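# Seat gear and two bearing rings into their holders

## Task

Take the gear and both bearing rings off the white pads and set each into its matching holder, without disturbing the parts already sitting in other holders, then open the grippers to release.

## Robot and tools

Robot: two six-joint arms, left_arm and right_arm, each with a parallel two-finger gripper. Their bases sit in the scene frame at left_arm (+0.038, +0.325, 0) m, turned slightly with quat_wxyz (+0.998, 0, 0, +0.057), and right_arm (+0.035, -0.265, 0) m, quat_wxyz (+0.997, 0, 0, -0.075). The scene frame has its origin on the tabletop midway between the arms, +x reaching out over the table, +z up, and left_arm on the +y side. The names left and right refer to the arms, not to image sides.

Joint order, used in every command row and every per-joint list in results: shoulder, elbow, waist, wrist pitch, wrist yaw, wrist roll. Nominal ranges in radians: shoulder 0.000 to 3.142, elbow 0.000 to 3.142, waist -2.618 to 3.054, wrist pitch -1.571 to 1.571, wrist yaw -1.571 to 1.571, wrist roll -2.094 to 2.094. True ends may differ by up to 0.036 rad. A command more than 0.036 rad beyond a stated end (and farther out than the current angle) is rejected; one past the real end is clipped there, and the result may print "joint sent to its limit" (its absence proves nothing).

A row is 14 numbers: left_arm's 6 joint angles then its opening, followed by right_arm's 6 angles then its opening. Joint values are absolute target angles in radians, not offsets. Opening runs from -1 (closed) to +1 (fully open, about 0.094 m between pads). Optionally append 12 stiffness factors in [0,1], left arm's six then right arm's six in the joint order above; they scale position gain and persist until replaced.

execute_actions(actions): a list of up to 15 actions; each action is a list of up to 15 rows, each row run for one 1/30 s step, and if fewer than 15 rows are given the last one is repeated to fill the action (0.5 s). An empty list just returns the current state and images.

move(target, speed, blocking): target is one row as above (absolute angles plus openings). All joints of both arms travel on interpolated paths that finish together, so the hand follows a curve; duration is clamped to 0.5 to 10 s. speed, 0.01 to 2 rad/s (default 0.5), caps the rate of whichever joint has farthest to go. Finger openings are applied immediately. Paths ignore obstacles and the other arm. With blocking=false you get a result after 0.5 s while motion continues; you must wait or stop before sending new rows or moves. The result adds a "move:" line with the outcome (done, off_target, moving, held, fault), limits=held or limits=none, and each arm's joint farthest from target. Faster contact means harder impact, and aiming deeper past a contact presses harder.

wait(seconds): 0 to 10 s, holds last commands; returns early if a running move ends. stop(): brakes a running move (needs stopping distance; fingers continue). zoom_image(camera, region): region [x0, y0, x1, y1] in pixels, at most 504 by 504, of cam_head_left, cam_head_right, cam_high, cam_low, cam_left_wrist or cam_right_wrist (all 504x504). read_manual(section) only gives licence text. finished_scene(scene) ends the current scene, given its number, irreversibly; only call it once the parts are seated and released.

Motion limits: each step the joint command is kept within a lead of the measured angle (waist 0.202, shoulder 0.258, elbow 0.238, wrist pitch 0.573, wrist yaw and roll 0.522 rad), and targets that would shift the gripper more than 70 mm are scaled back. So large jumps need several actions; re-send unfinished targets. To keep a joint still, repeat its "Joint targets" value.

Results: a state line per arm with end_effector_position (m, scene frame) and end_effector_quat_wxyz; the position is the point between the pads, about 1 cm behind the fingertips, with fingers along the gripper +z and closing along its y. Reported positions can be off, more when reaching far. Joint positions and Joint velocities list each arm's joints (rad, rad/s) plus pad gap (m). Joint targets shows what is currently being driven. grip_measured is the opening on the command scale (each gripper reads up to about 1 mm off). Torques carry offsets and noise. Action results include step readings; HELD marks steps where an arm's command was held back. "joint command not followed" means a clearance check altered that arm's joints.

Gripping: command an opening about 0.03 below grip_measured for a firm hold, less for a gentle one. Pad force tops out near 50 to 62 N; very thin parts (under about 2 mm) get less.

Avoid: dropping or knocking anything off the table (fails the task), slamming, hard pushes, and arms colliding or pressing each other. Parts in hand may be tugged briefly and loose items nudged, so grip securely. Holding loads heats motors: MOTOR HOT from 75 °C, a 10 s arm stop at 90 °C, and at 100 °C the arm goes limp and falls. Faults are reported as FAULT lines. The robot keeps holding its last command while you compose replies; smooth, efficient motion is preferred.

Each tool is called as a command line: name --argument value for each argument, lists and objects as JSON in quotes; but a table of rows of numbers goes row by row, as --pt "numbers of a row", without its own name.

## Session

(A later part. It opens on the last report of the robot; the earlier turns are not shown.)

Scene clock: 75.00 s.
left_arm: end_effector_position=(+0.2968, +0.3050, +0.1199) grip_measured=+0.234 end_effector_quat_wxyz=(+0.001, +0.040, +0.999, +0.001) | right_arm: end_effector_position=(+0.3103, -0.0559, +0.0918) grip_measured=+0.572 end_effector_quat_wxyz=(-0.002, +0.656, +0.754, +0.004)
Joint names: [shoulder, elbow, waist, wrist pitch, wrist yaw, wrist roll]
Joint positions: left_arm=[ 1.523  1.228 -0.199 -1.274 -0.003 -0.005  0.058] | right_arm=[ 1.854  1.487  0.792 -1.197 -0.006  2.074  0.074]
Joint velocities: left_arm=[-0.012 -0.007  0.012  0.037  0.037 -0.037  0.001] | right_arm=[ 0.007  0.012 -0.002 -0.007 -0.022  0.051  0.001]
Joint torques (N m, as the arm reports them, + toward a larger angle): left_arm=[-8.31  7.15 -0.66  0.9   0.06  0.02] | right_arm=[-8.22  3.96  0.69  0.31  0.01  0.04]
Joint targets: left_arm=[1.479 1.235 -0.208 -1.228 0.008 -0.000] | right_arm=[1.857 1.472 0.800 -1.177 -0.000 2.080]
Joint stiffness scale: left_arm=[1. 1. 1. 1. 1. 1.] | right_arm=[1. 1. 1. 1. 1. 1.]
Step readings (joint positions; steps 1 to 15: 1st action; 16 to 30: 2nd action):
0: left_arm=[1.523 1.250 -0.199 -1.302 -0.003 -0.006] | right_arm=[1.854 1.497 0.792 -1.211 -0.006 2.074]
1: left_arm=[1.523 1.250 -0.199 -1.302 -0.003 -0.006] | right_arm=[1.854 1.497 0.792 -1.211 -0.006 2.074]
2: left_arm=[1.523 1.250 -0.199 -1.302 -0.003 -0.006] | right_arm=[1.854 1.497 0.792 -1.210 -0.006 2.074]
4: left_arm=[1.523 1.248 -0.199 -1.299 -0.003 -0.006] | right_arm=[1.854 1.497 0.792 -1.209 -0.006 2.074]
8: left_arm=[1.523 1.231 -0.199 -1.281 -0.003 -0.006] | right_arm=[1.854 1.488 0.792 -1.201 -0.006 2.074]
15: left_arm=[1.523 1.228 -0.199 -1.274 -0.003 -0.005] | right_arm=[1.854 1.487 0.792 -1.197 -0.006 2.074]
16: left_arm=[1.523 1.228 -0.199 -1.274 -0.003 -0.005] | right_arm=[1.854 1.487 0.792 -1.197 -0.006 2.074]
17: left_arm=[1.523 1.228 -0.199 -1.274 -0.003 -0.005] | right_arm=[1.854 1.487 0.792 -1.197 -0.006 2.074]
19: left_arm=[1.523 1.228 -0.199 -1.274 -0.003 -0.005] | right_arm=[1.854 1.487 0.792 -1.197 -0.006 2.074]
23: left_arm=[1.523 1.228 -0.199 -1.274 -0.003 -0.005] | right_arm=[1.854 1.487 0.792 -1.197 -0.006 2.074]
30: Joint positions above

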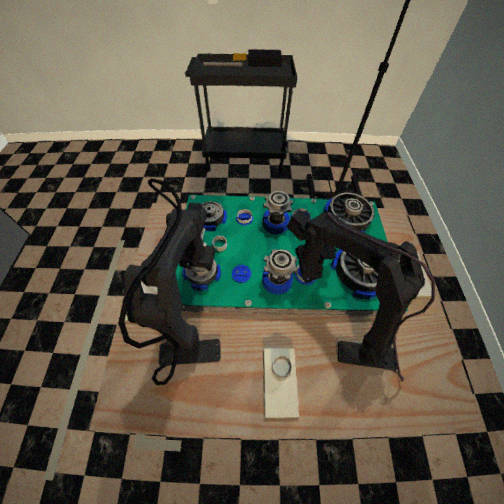

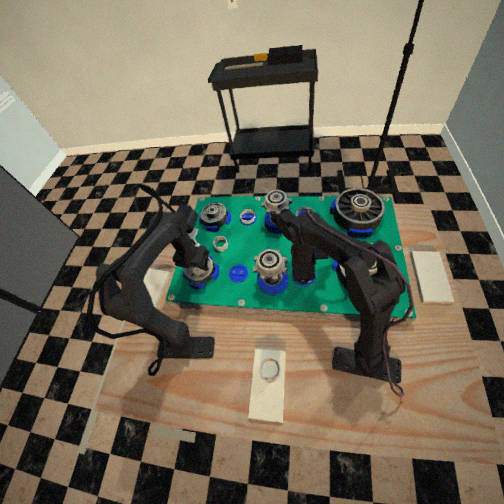

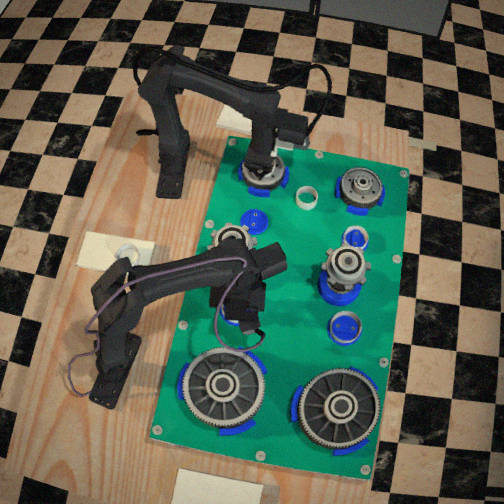

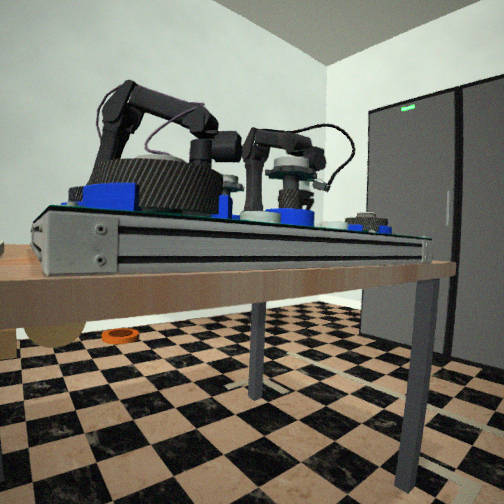

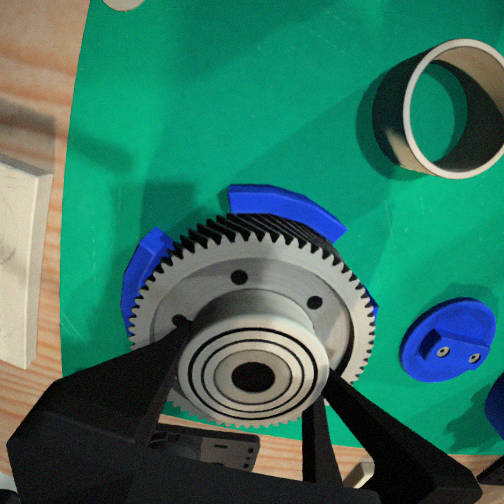

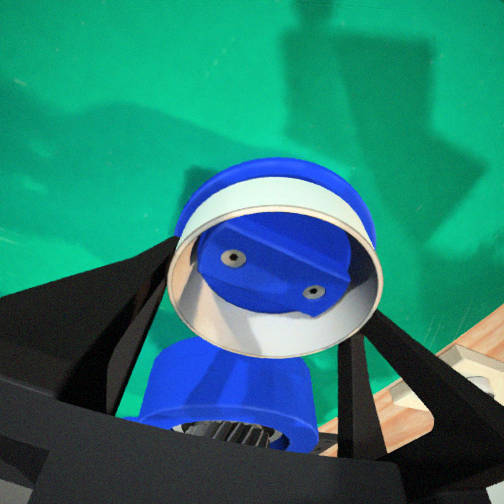

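execute_actions --actions '[[[1.479,1.235,-0.203,-1.265,0,0,0.18,1.857,1.480,0.796,-1.19,0,2.08,0.52],[1.479,1.235,-0.203,-1.27,0,0,0.25,1.857,1.480,0.796,-1.19,0,2.08,0.6],[1.479,1.235,-0.203,-1.27,0,0,0.35,1.857,1.480,0.796,-1.19,0,2.08,0.7],[1.479,1.235,-0.203,-1.27,0,0,0.45,1.857,1.480,0.796,-1.19,0,2.08,0.85]]]'

zoom_image --camera "cam_high" --region '[220, 130, 400, 250]'

Scene clock: 76.00 s.
left_arm: end_effector_position=(+0.2965, +0.3049, +0.1247) grip_measured=+0.448 end_effector_quat_wxyz=(+0.011, +0.040, +0.999, +0.000) | right_arm: end_effector_position=(+0.3103, -0.0559, +0.0918) grip_measured=+0.848 end_effector_quat_wxyz=(-0.002, +0.656, +0.754, +0.004)
Joint names: [shoulder, elbow, waist, wrist pitch, wrist yaw, wrist roll]
Joint positions: left_arm=[ 1.503  1.227 -0.199 -1.274 -0.002 -0.004  0.068] | right_arm=[ 1.854  1.487  0.792 -1.197 -0.006  2.074  0.087]
Joint velocities: left_arm=[-0.002  0.007  0.027 -0.066 -0.007  0.007 -0.   ] | right_arm=[-0.012 -0.022 -0.012  0.081  0.037  0.007 -0.001]
Joint torques (N m, as the arm reports them, + toward a larger angle): left_arm=[-6.66  7.26 -0.29  0.45  0.    0.01] | right_arm=[-8.17  4.57  0.34  0.19  0.    0.05]
Joint targets: left_arm=[1.479 1.235 -0.203 -1.270 -0.000 0.000] | right_arm=[1.857 1.480 0.796 -1.190 -0.000 2.080]
Joint stiffness scale: left_arm=[1. 1. 1. 1. 1. 1.] | right_arm=[1. 1. 1. 1. 1. 1.]
Step readings (joint positions):
0: left_arm=[1.523 1.228 -0.199 -1.274 -0.003 -0.005] | right_arm=[1.854 1.487 0.792 -1.197 -0.006 2.074]
1: left_arm=[1.523 1.228 -0.199 -1.274 -0.003 -0.005] | right_arm=[1.854 1.487 0.792 -1.197 -0.006 2.074]
2: left_arm=[1.523 1.228 -0.199 -1.274 -0.003 -0.004] | right_arm=[1.854 1.487 0.792 -1.197 -0.006 2.074]
4: left_arm=[1.523 1.227 -0.199 -1.274 -0.002 -0.004] | right_arm=[1.854 1.487 0.792 -1.197 -0.006 2.074]
8: left_arm=[1.506 1.227 -0.199 -1.274 -0.002 -0.004] | right_arm=[1.854 1.487 0.792 -1.197 -0.006 2.074]
15: Joint positions above

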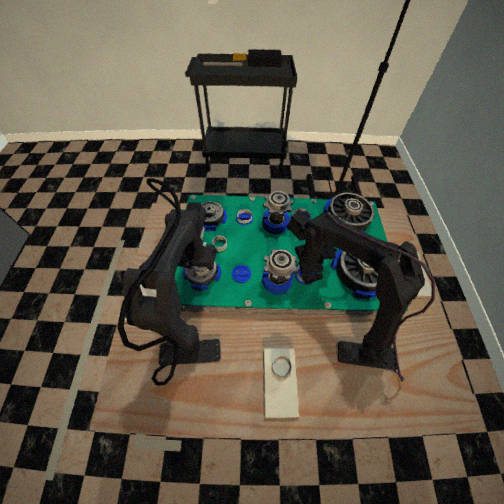

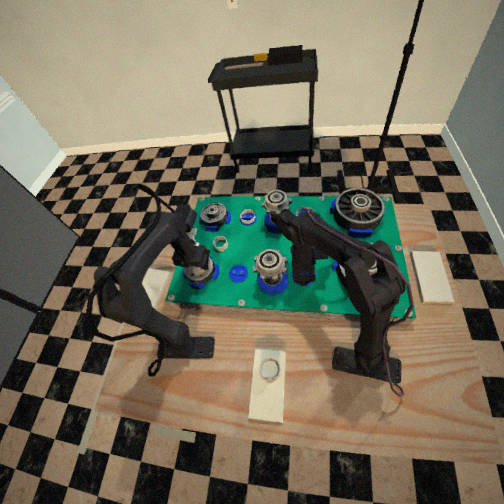

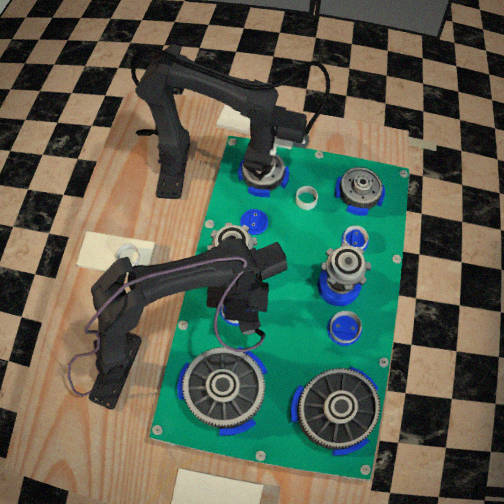

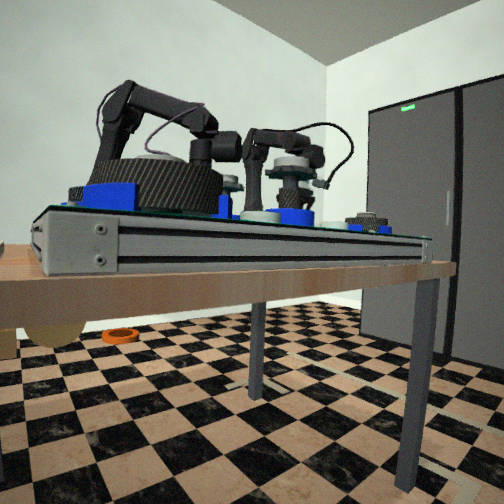

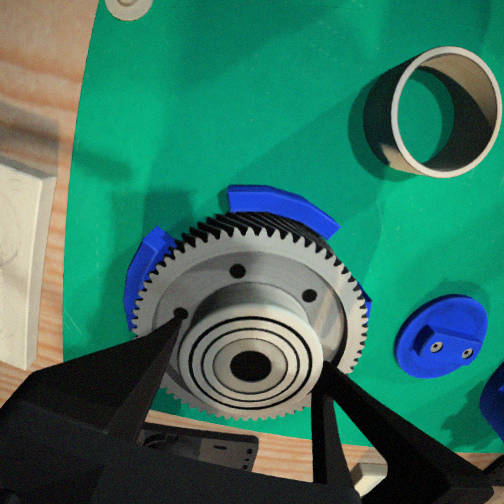

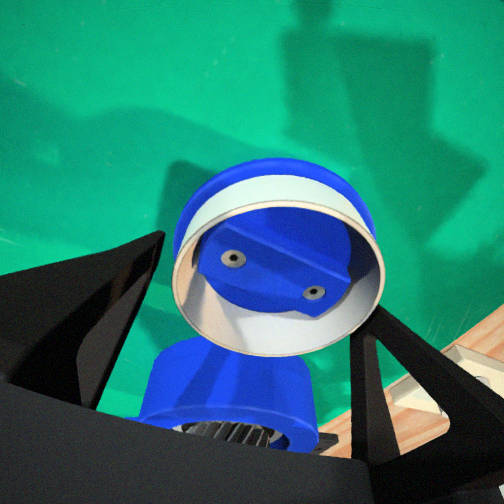

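Region (220, 130, 400, 250) of cam_high's 504x504 image, scaled by 2.800, with more detail than that image has.

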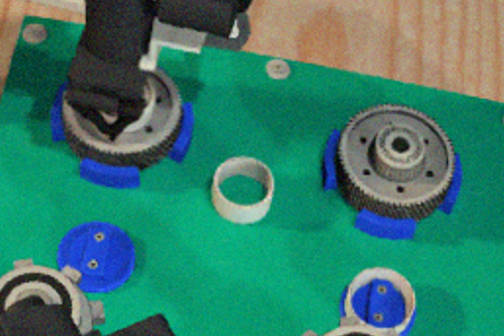

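move --target '[1.534,1.466,-0.199,-1.49,0,0,0.45,1.85,1.71,0.792,-1.41,0,2.074,0.9]' --speed 0.4

move --target '[1.28,1.235,-0.7,-1.51,0,-0.8,1,1.48,1.49,0.6,-1.52,0,1.5,0.9]' --speed 0.8

Scene clock: 79.60 s.
left_arm: end_effector_position=(+0.2947, +0.3051, +0.1713) grip_measured=+0.448 end_effector_quat_wxyz=(+0.001, +0.040, +0.999, +0.001) | right_arm: end_effector_position=(+0.3126, -0.0542, +0.1417) grip_measured=+0.898 end_effector_quat_wxyz=(-0.002, +0.656, +0.754, +0.007)
Joint names: [shoulder, elbow, waist, wrist pitch, wrist yaw, wrist roll]
Joint positions: left_arm=[ 1.525  1.434 -0.199 -1.478 -0.002 -0.004  0.068] | right_arm=[ 1.854  1.685  0.792 -1.389 -0.006  2.074  0.089]
Joint velocities: left_arm=[-0.012 -0.012  0.007  0.007 -0.007 -0.022  0.   ] | right_arm=[-0.007 -0.007  0.002 -0.037  0.007  0.022  0.   ]
Joint torques (N m, as the arm reports them, + toward a larger angle): left_arm=[-4.33  9.39  0.06  0.21 -0.02  0.02] | right_arm=[-8.9   6.74 -0.02 -0.09  0.02 -0.03]
Joint targets: left_arm=[1.534 1.466 -0.199 -1.490 0.000 0.000] | right_arm=[1.850 1.710 0.792 -1.410 -0.000 2.074]
Joint stiffness scale: left_arm=[1. 1. 1. 1. 1. 1.] | right_arm=[1. 1. 1. 1. 1. 1.]
move: off_target (left_arm, right_arm); limits=none; left_arm: farthest joint: the elbow, 0.032 radians from its target (0.239 radians at the start); right_arm: farthest joint: the elbow, 0.025 radians from its target (0.223 radians at the start)

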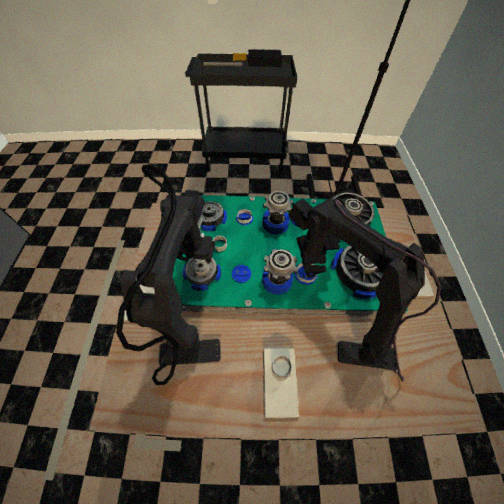

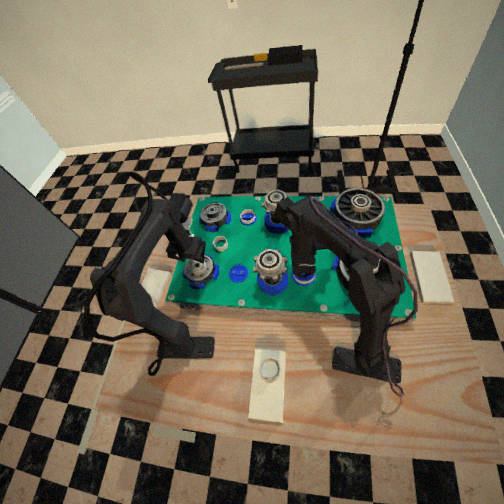

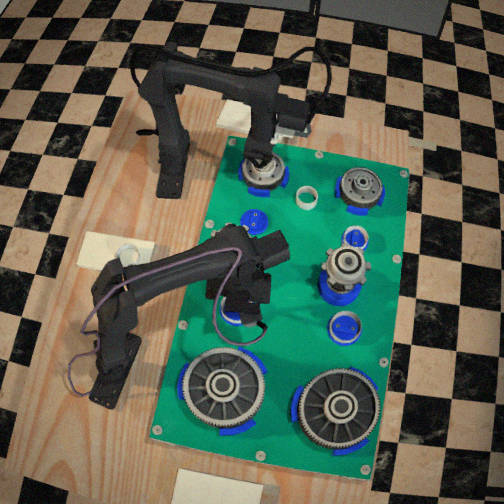

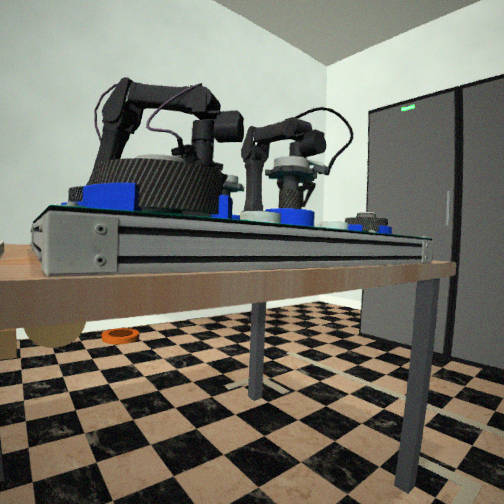

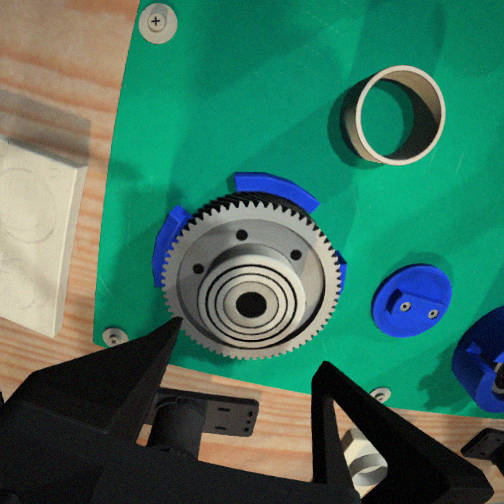

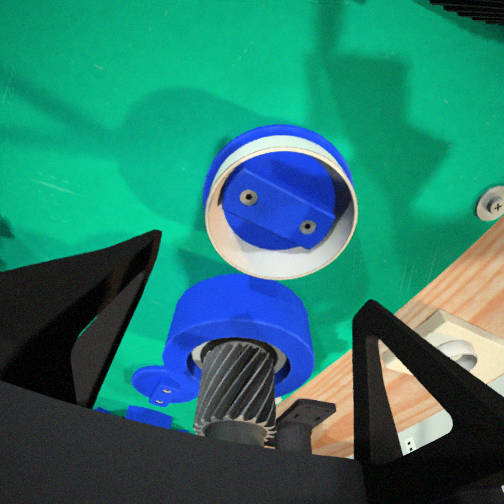

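Scene clock: 81.47 s.
left_arm: end_effector_position=(+0.2082, +0.2155, +0.1717) grip_measured=+1.000 end_effector_quat_wxyz=(+0.007, -0.107, +0.994, -0.007) | right_arm: end_effector_position=(+0.2690, -0.1469, +0.1924) grip_measured=+0.898 end_effector_quat_wxyz=(+0.014, +0.500, +0.865, +0.027)
Joint names: [shoulder, elbow, waist, wrist pitch, wrist yaw, wrist roll]
Joint positions: left_arm=[ 1.303  1.25  -0.692 -1.499  0.002 -0.792  0.094] | right_arm=[ 1.502  1.495  0.608 -1.503 -0.006  1.506  0.089]
Joint velocities: left_arm=[-0.002 -0.022  0.007 -0.022 -0.007  0.007  0.   ] | right_arm=[-0.017 -0.002  0.012  0.022 -0.007 -0.037  0.001]
Joint torques (N m, as the arm reports them, + toward a larger angle): left_arm=[-4.99  5.04 -0.63  0.27 -0.04 -0.08] | right_arm=[-7.07  4.58 -0.63  0.05  0.03 -0.09]
Joint targets: left_arm=[1.280 1.235 -0.700 -1.510 0.000 -0.800] | right_arm=[1.480 1.490 0.600 -1.520 0.000 1.500]
Joint stiffness scale: left_arm=[1. 1. 1. 1. 1. 1.] | right_arm=[1. 1. 1. 1. 1. 1.]
move: off_target (left_arm, right_arm); limits=none; left_arm: farthest joint: the shoulder, 0.023 radians from its target (0.245 radians at the start); right_arm: farthest joint: the shoulder, 0.022 radians from its target (0.374 radians at the start)

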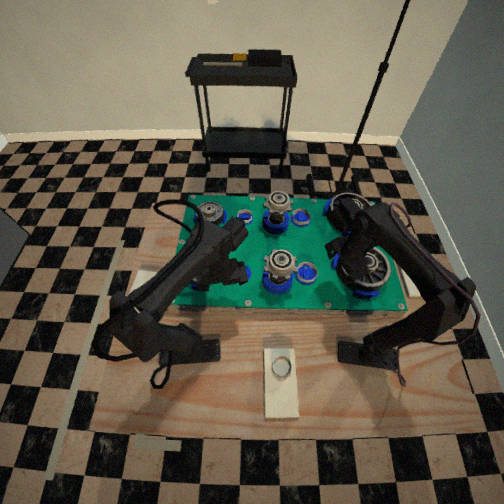

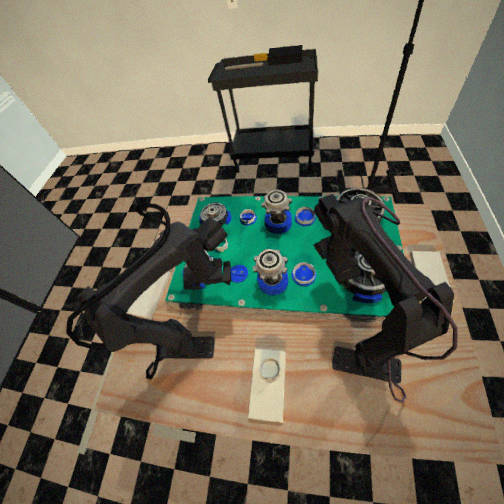

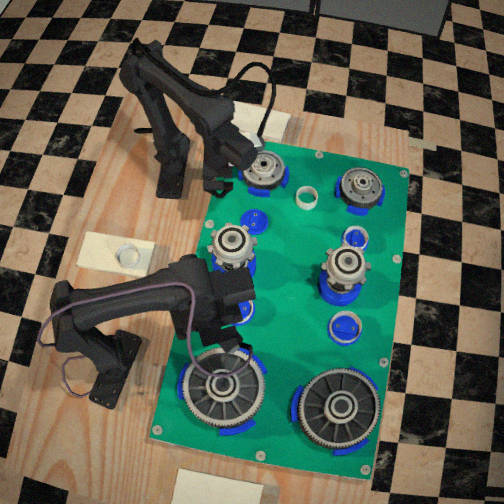

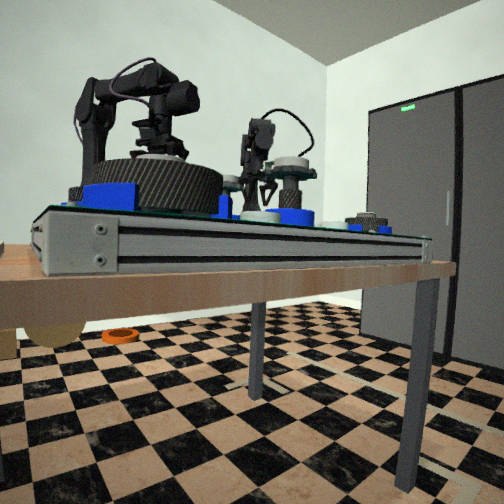

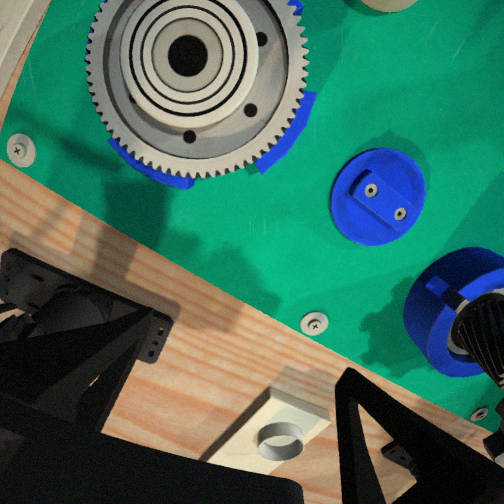

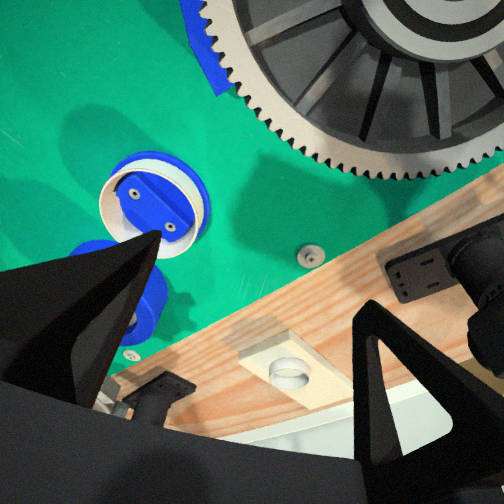

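move --target '[1.678,1.337,-1.828,-1.186,0,-2.0,1,1.3,1.3,0.0,-1.5,0,0.5,0.9]' --speed 1.0

Scene clock: 83.97 s.
left_arm: end_effector_position=(-0.0045, +0.0300, +0.0994) grip_measured=+1.000 end_effector_quat_wxyz=(-0.005, -0.139, +0.990, -0.002) | right_arm: end_effector_position=(+0.2466, -0.2926, +0.1814) grip_measured=+0.898 end_effector_quat_wxyz=(+0.022, +0.319, +0.948, +0.008)
Joint names: [shoulder, elbow, waist, wrist pitch, wrist yaw, wrist roll]
Joint positions: left_arm=[ 1.674  1.301 -1.827 -1.192  0.008 -1.992  0.094] | right_arm=[ 1.326  1.305  0.008 -1.503 -0.007  0.506  0.089]
Joint velocities: left_arm=[-0.012  0.012  0.017  0.037  0.11   0.007  0.   ] | right_arm=[-0.007 -0.002 -0.012 -0.037 -0.022 -0.037 -0.001]
Joint torques (N m, as the arm reports them, + toward a larger angle): left_arm=[-5.95  9.66  0.01  0.46 -0.09 -0.12] | right_arm=[-5.78  4.66 -0.69  0.23  0.04 -0.1 ]
Joint targets: left_arm=[1.678 1.337 -1.828 -1.186 0.000 -2.000] | right_arm=[1.300 1.300 -0.000 -1.500 0.000 0.500]
Joint stiffness scale: left_arm=[1. 1. 1. 1. 1. 1.] | right_arm=[1. 1. 1. 1. 1. 1.]
move: off_target (left_arm, right_arm); limits=none; left_arm: farthest joint: the elbow, 0.036 radians from its target (0.087 radians at the start); right_arm: farthest joint: the shoulder, 0.026 radians from its target (0.202 radians at the start)

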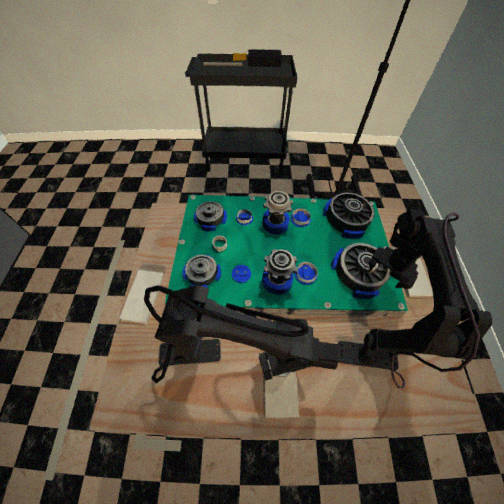

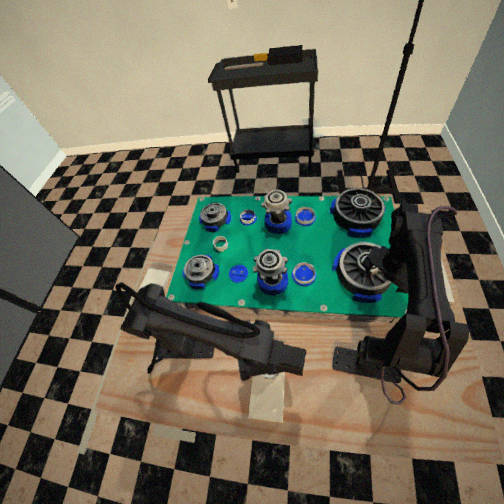

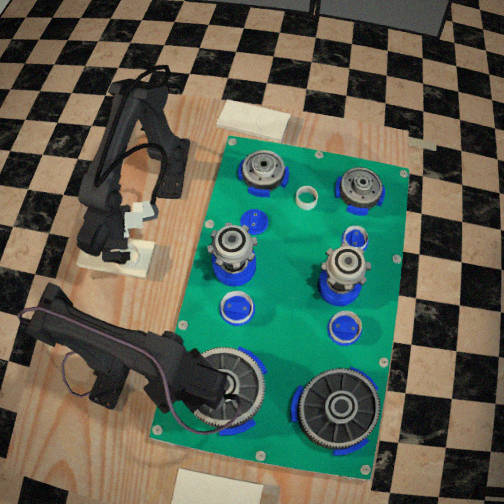

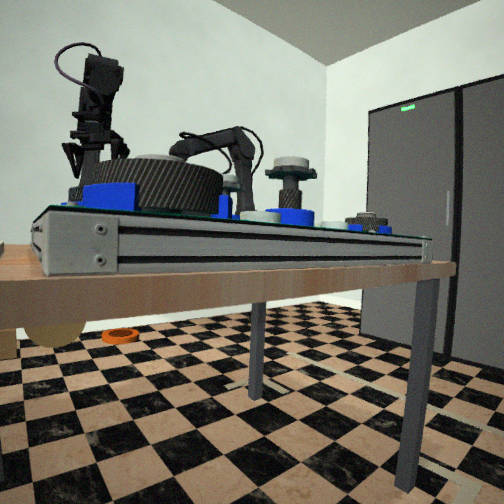

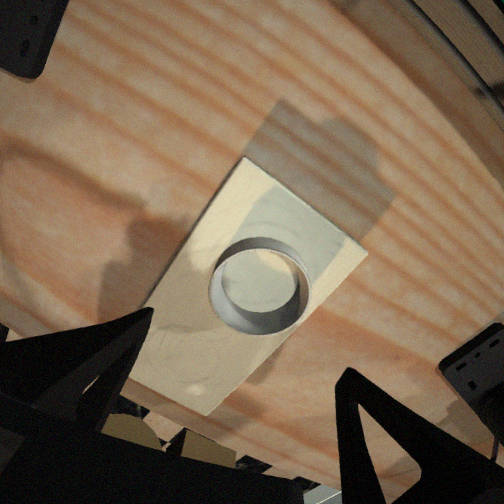

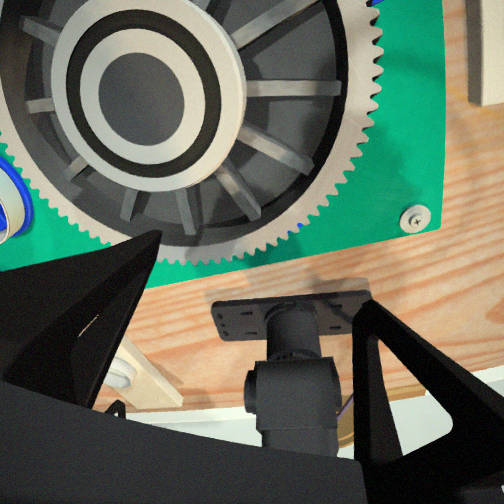

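move --target '[1.742,1.127,-1.796,-0.957,0,-2.0,1,1.3,1.3,0.0,-1.5,0,0.5,0.9]' --speed 0.3

Scene clock: 86.20 s.
left_arm: end_effector_position=(+0.0017, +0.0251, +0.0424) grip_measured=+1.000 end_effector_quat_wxyz=(-0.005, -0.150, +0.989, -0.004) | right_arm: end_effector_position=(+0.2466, -0.2926, +0.1814) grip_measured=+0.898 end_effector_quat_wxyz=(+0.022, +0.318, +0.948, +0.008)
Joint names: [shoulder, elbow, waist, wrist pitch, wrist yaw, wrist roll]
Joint positions: left_arm=[ 1.738  1.141 -1.805 -0.963  0.008 -1.992  0.094] | right_arm=[ 1.326  1.305  0.008 -1.503 -0.007  0.505  0.089]
Joint velocities: left_arm=[-0.007 -0.012  0.002 -0.022  0.007  0.007  0.   ] | right_arm=[ 0.007  0.007  0.002 -0.022 -0.007  0.022 -0.001]
Joint torques (N m, as the arm reports them, + toward a larger angle): left_arm=[-6.11  4.94  0.73  0.45 -0.1  -0.12] | right_arm=[-5.8   4.63 -0.67  0.21  0.03 -0.09]
Joint targets: left_arm=[1.742 1.127 -1.796 -0.957 -0.000 -2.000] | right_arm=[1.300 1.300 0.000 -1.500 0.000 0.500]
Joint stiffness scale: left_arm=[1. 1. 1. 1. 1. 1.] | right_arm=[1. 1. 1. 1. 1. 1.]
move: off_target (right_arm); limits=none; left_arm: farthest joint: the elbow, 0.014 radians from its target (0.174 radians at the start); right_arm: farthest joint: the shoulder, 0.026 radians from its target (0.026 radians at the start)

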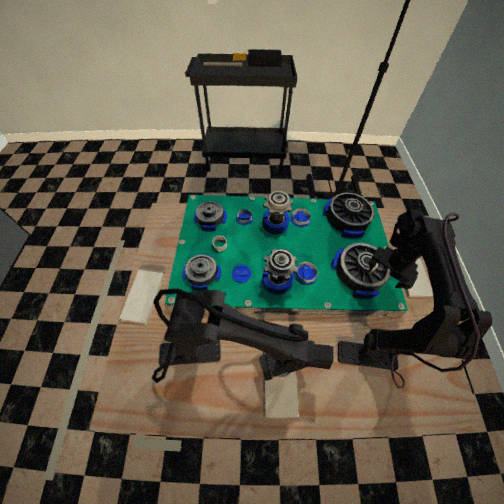

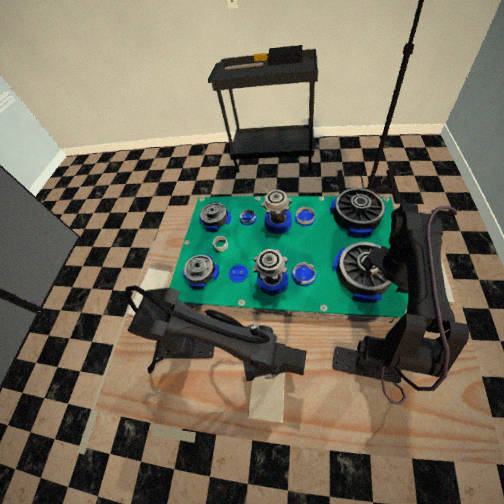

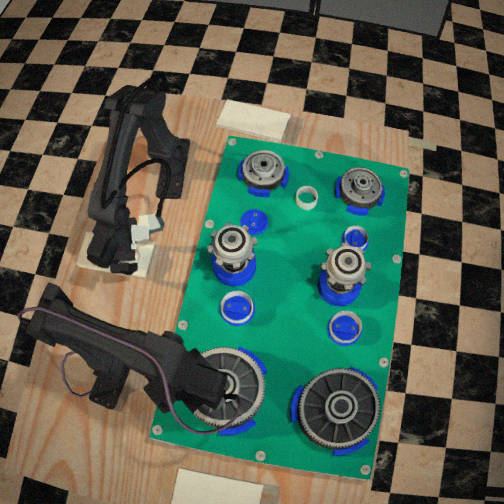

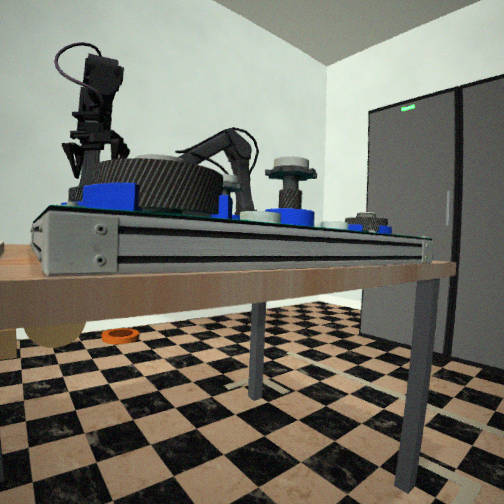

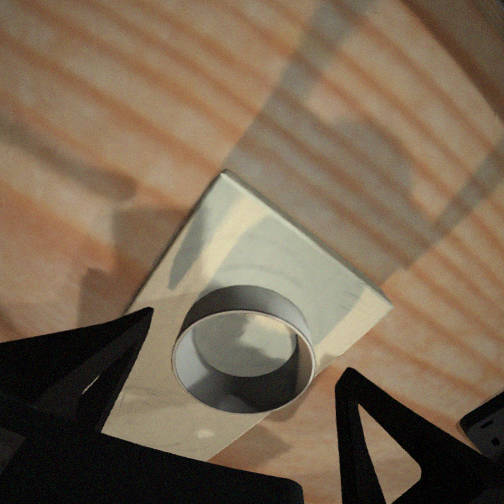

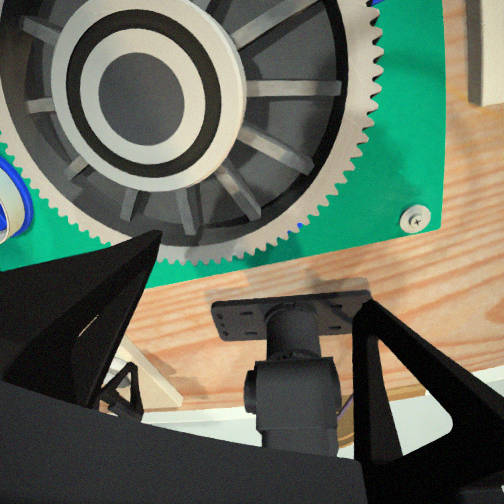

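execute_actions --actions '[[[1.742,1.127,-1.800,-0.957,0,-2.0,0.8,1.3,1.3,0.0,-1.5,0,0.5,0.9],[1.742,1.127,-1.800,-0.957,0,-2.0,0.7,1.3,1.3,0.0,-1.5,0,0.5,0.9],[1.742,1.127,-1.800,-0.957,0,-2.0,0.6,1.3,1.3,0.0,-1.5,0,0.5,0.9],[1.742,1.127,-1.800,-0.957,0,-2.0,0.5,1.3,1.3,0.0,-1.5,0,0.5,0.9],[1.742,1.127,-1.800,-0.957,0,-2.0,0.45,1.3,1.3,0.0,-1.5,0,0.5,0.9],[1.742,1.127,-1.800,-0.957,0,-2.0,0.4,1.3,1.3,0.0,-1.5,0,0.5,0.9],[1.742,1.127,-1.800,-0.957,0,-2.0,0.36,1.3,1.3,0.0,-1.5,0,0.5,0.9],[1.742,1.127,-1.800,-0.957,0,-2.0,0.33,1.3,1.3,0.0,-1.5,0,0.5,0.9],[1.742,1.127,-1.800,-0.957,0,-2.0,0.30,1.3,1.3,0.0,-1.5,0,0.5,0.9],[1.742,1.127,-1.800,-0.957,0,-2.0,0.27,1.3,1.3,0.0,-1.5,0,0.5,0.9],[1.742,1.127,-1.800,-0.957,0,-2.0,0.24,1.3,1.3,0.0,-1.5,0,0.5,0.9]]]'

Scene clock: 87.43 s.
left_arm: end_effector_position=(+0.0017, +0.0248, +0.0424) grip_measured=+0.291 end_effector_quat_wxyz=(-0.005, -0.151, +0.989, -0.005) | right_arm: end_effector_position=(+0.2466, -0.2926, +0.1814) grip_measured=+0.898 end_effector_quat_wxyz=(+0.022, +0.318, +0.948, +0.008)
Joint names: [shoulder, elbow, waist, wrist pitch, wrist yaw, wrist roll]
Joint positions: left_arm=[ 1.738  1.141 -1.805 -0.962  0.008 -1.993  0.061] | right_arm=[ 1.326  1.305  0.008 -1.503 -0.007  0.505  0.089]
Joint velocities: left_arm=[-0.002 -0.002  0.002  0.066 -0.037  0.022 -0.   ] | right_arm=[-0.002 -0.007  0.002 -0.051 -0.007 -0.037 -0.001]
Joint torques (N m, as the arm reports them, + toward a larger angle): left_arm=[-6.09  5.02  0.47  0.45 -0.09 -0.11] | right_arm=[-5.82  4.62 -0.69  0.21  0.02 -0.09]
Joint targets: left_arm=[1.742 1.127 -1.800 -0.957 -0.000 -2.000] | right_arm=[1.300 1.300 -0.000 -1.500 -0.000 0.500]
Joint stiffness scale: left_arm=[1. 1. 1. 1. 1. 1.] | right_arm=[1. 1. 1. 1. 1. 1.]
Step readings (joint positions):
0: left_arm=[1.738 1.141 -1.805 -0.963 0.008 -1.992] | right_arm=[1.326 1.305 0.008 -1.503 -0.007 0.505]
1: left_arm=[1.738 1.141 -1.805 -0.963 0.008 -1.992] | right_arm=[1.326 1.305 0.008 -1.503 -0.007 0.505]
2: left_arm=[1.738 1.141 -1.805 -0.963 0.008 -1.993] | right_arm=[1.326 1.305 0.008 -1.503 -0.007 0.505]
4: left_arm=[1.738 1.141 -1.805 -0.963 0.008 -1.993] | right_arm=[1.326 1.305 0.008 -1.503 -0.007 0.505]
8: left_arm=[1.738 1.141 -1.805 -0.962 0.008 -1.993] | right_arm=[1.326 1.305 0.008 -1.503 -0.007 0.505]
15: Joint positions above

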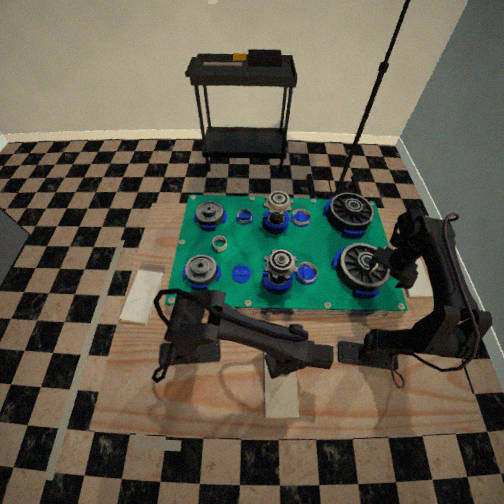

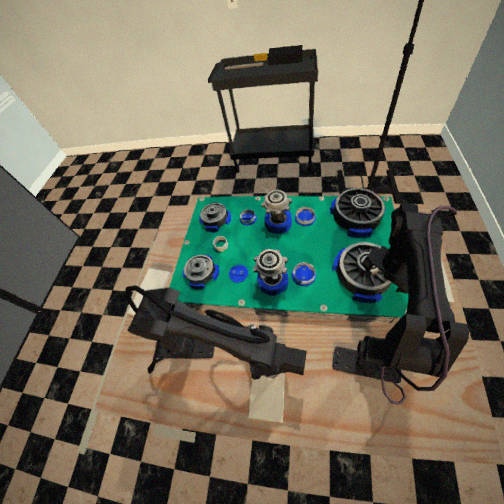

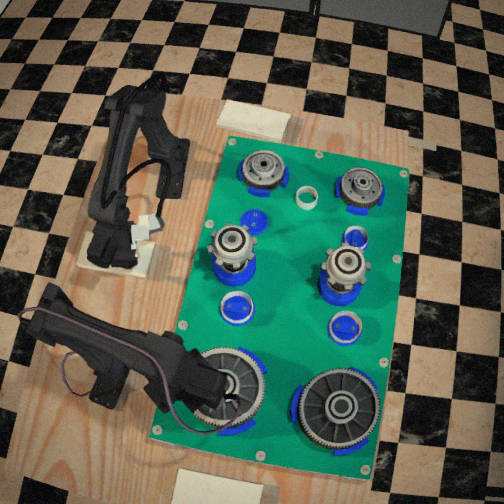

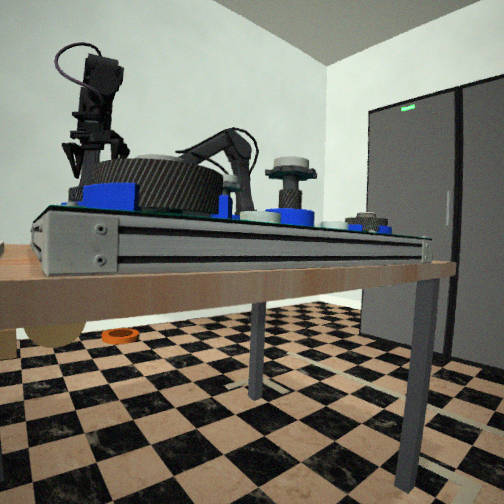

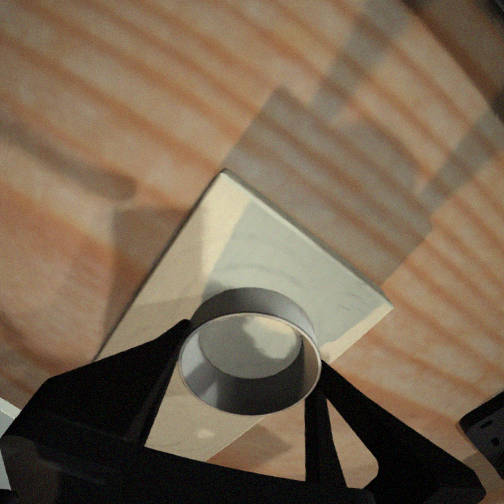

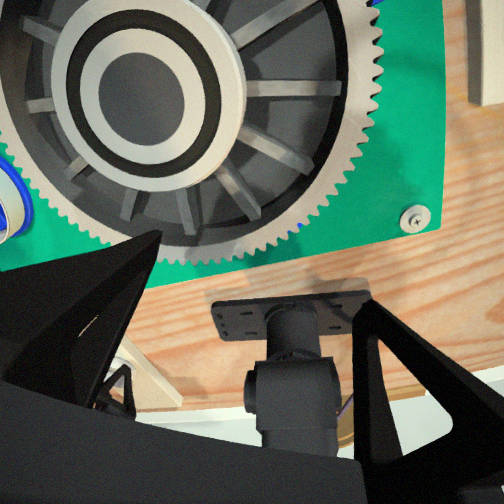

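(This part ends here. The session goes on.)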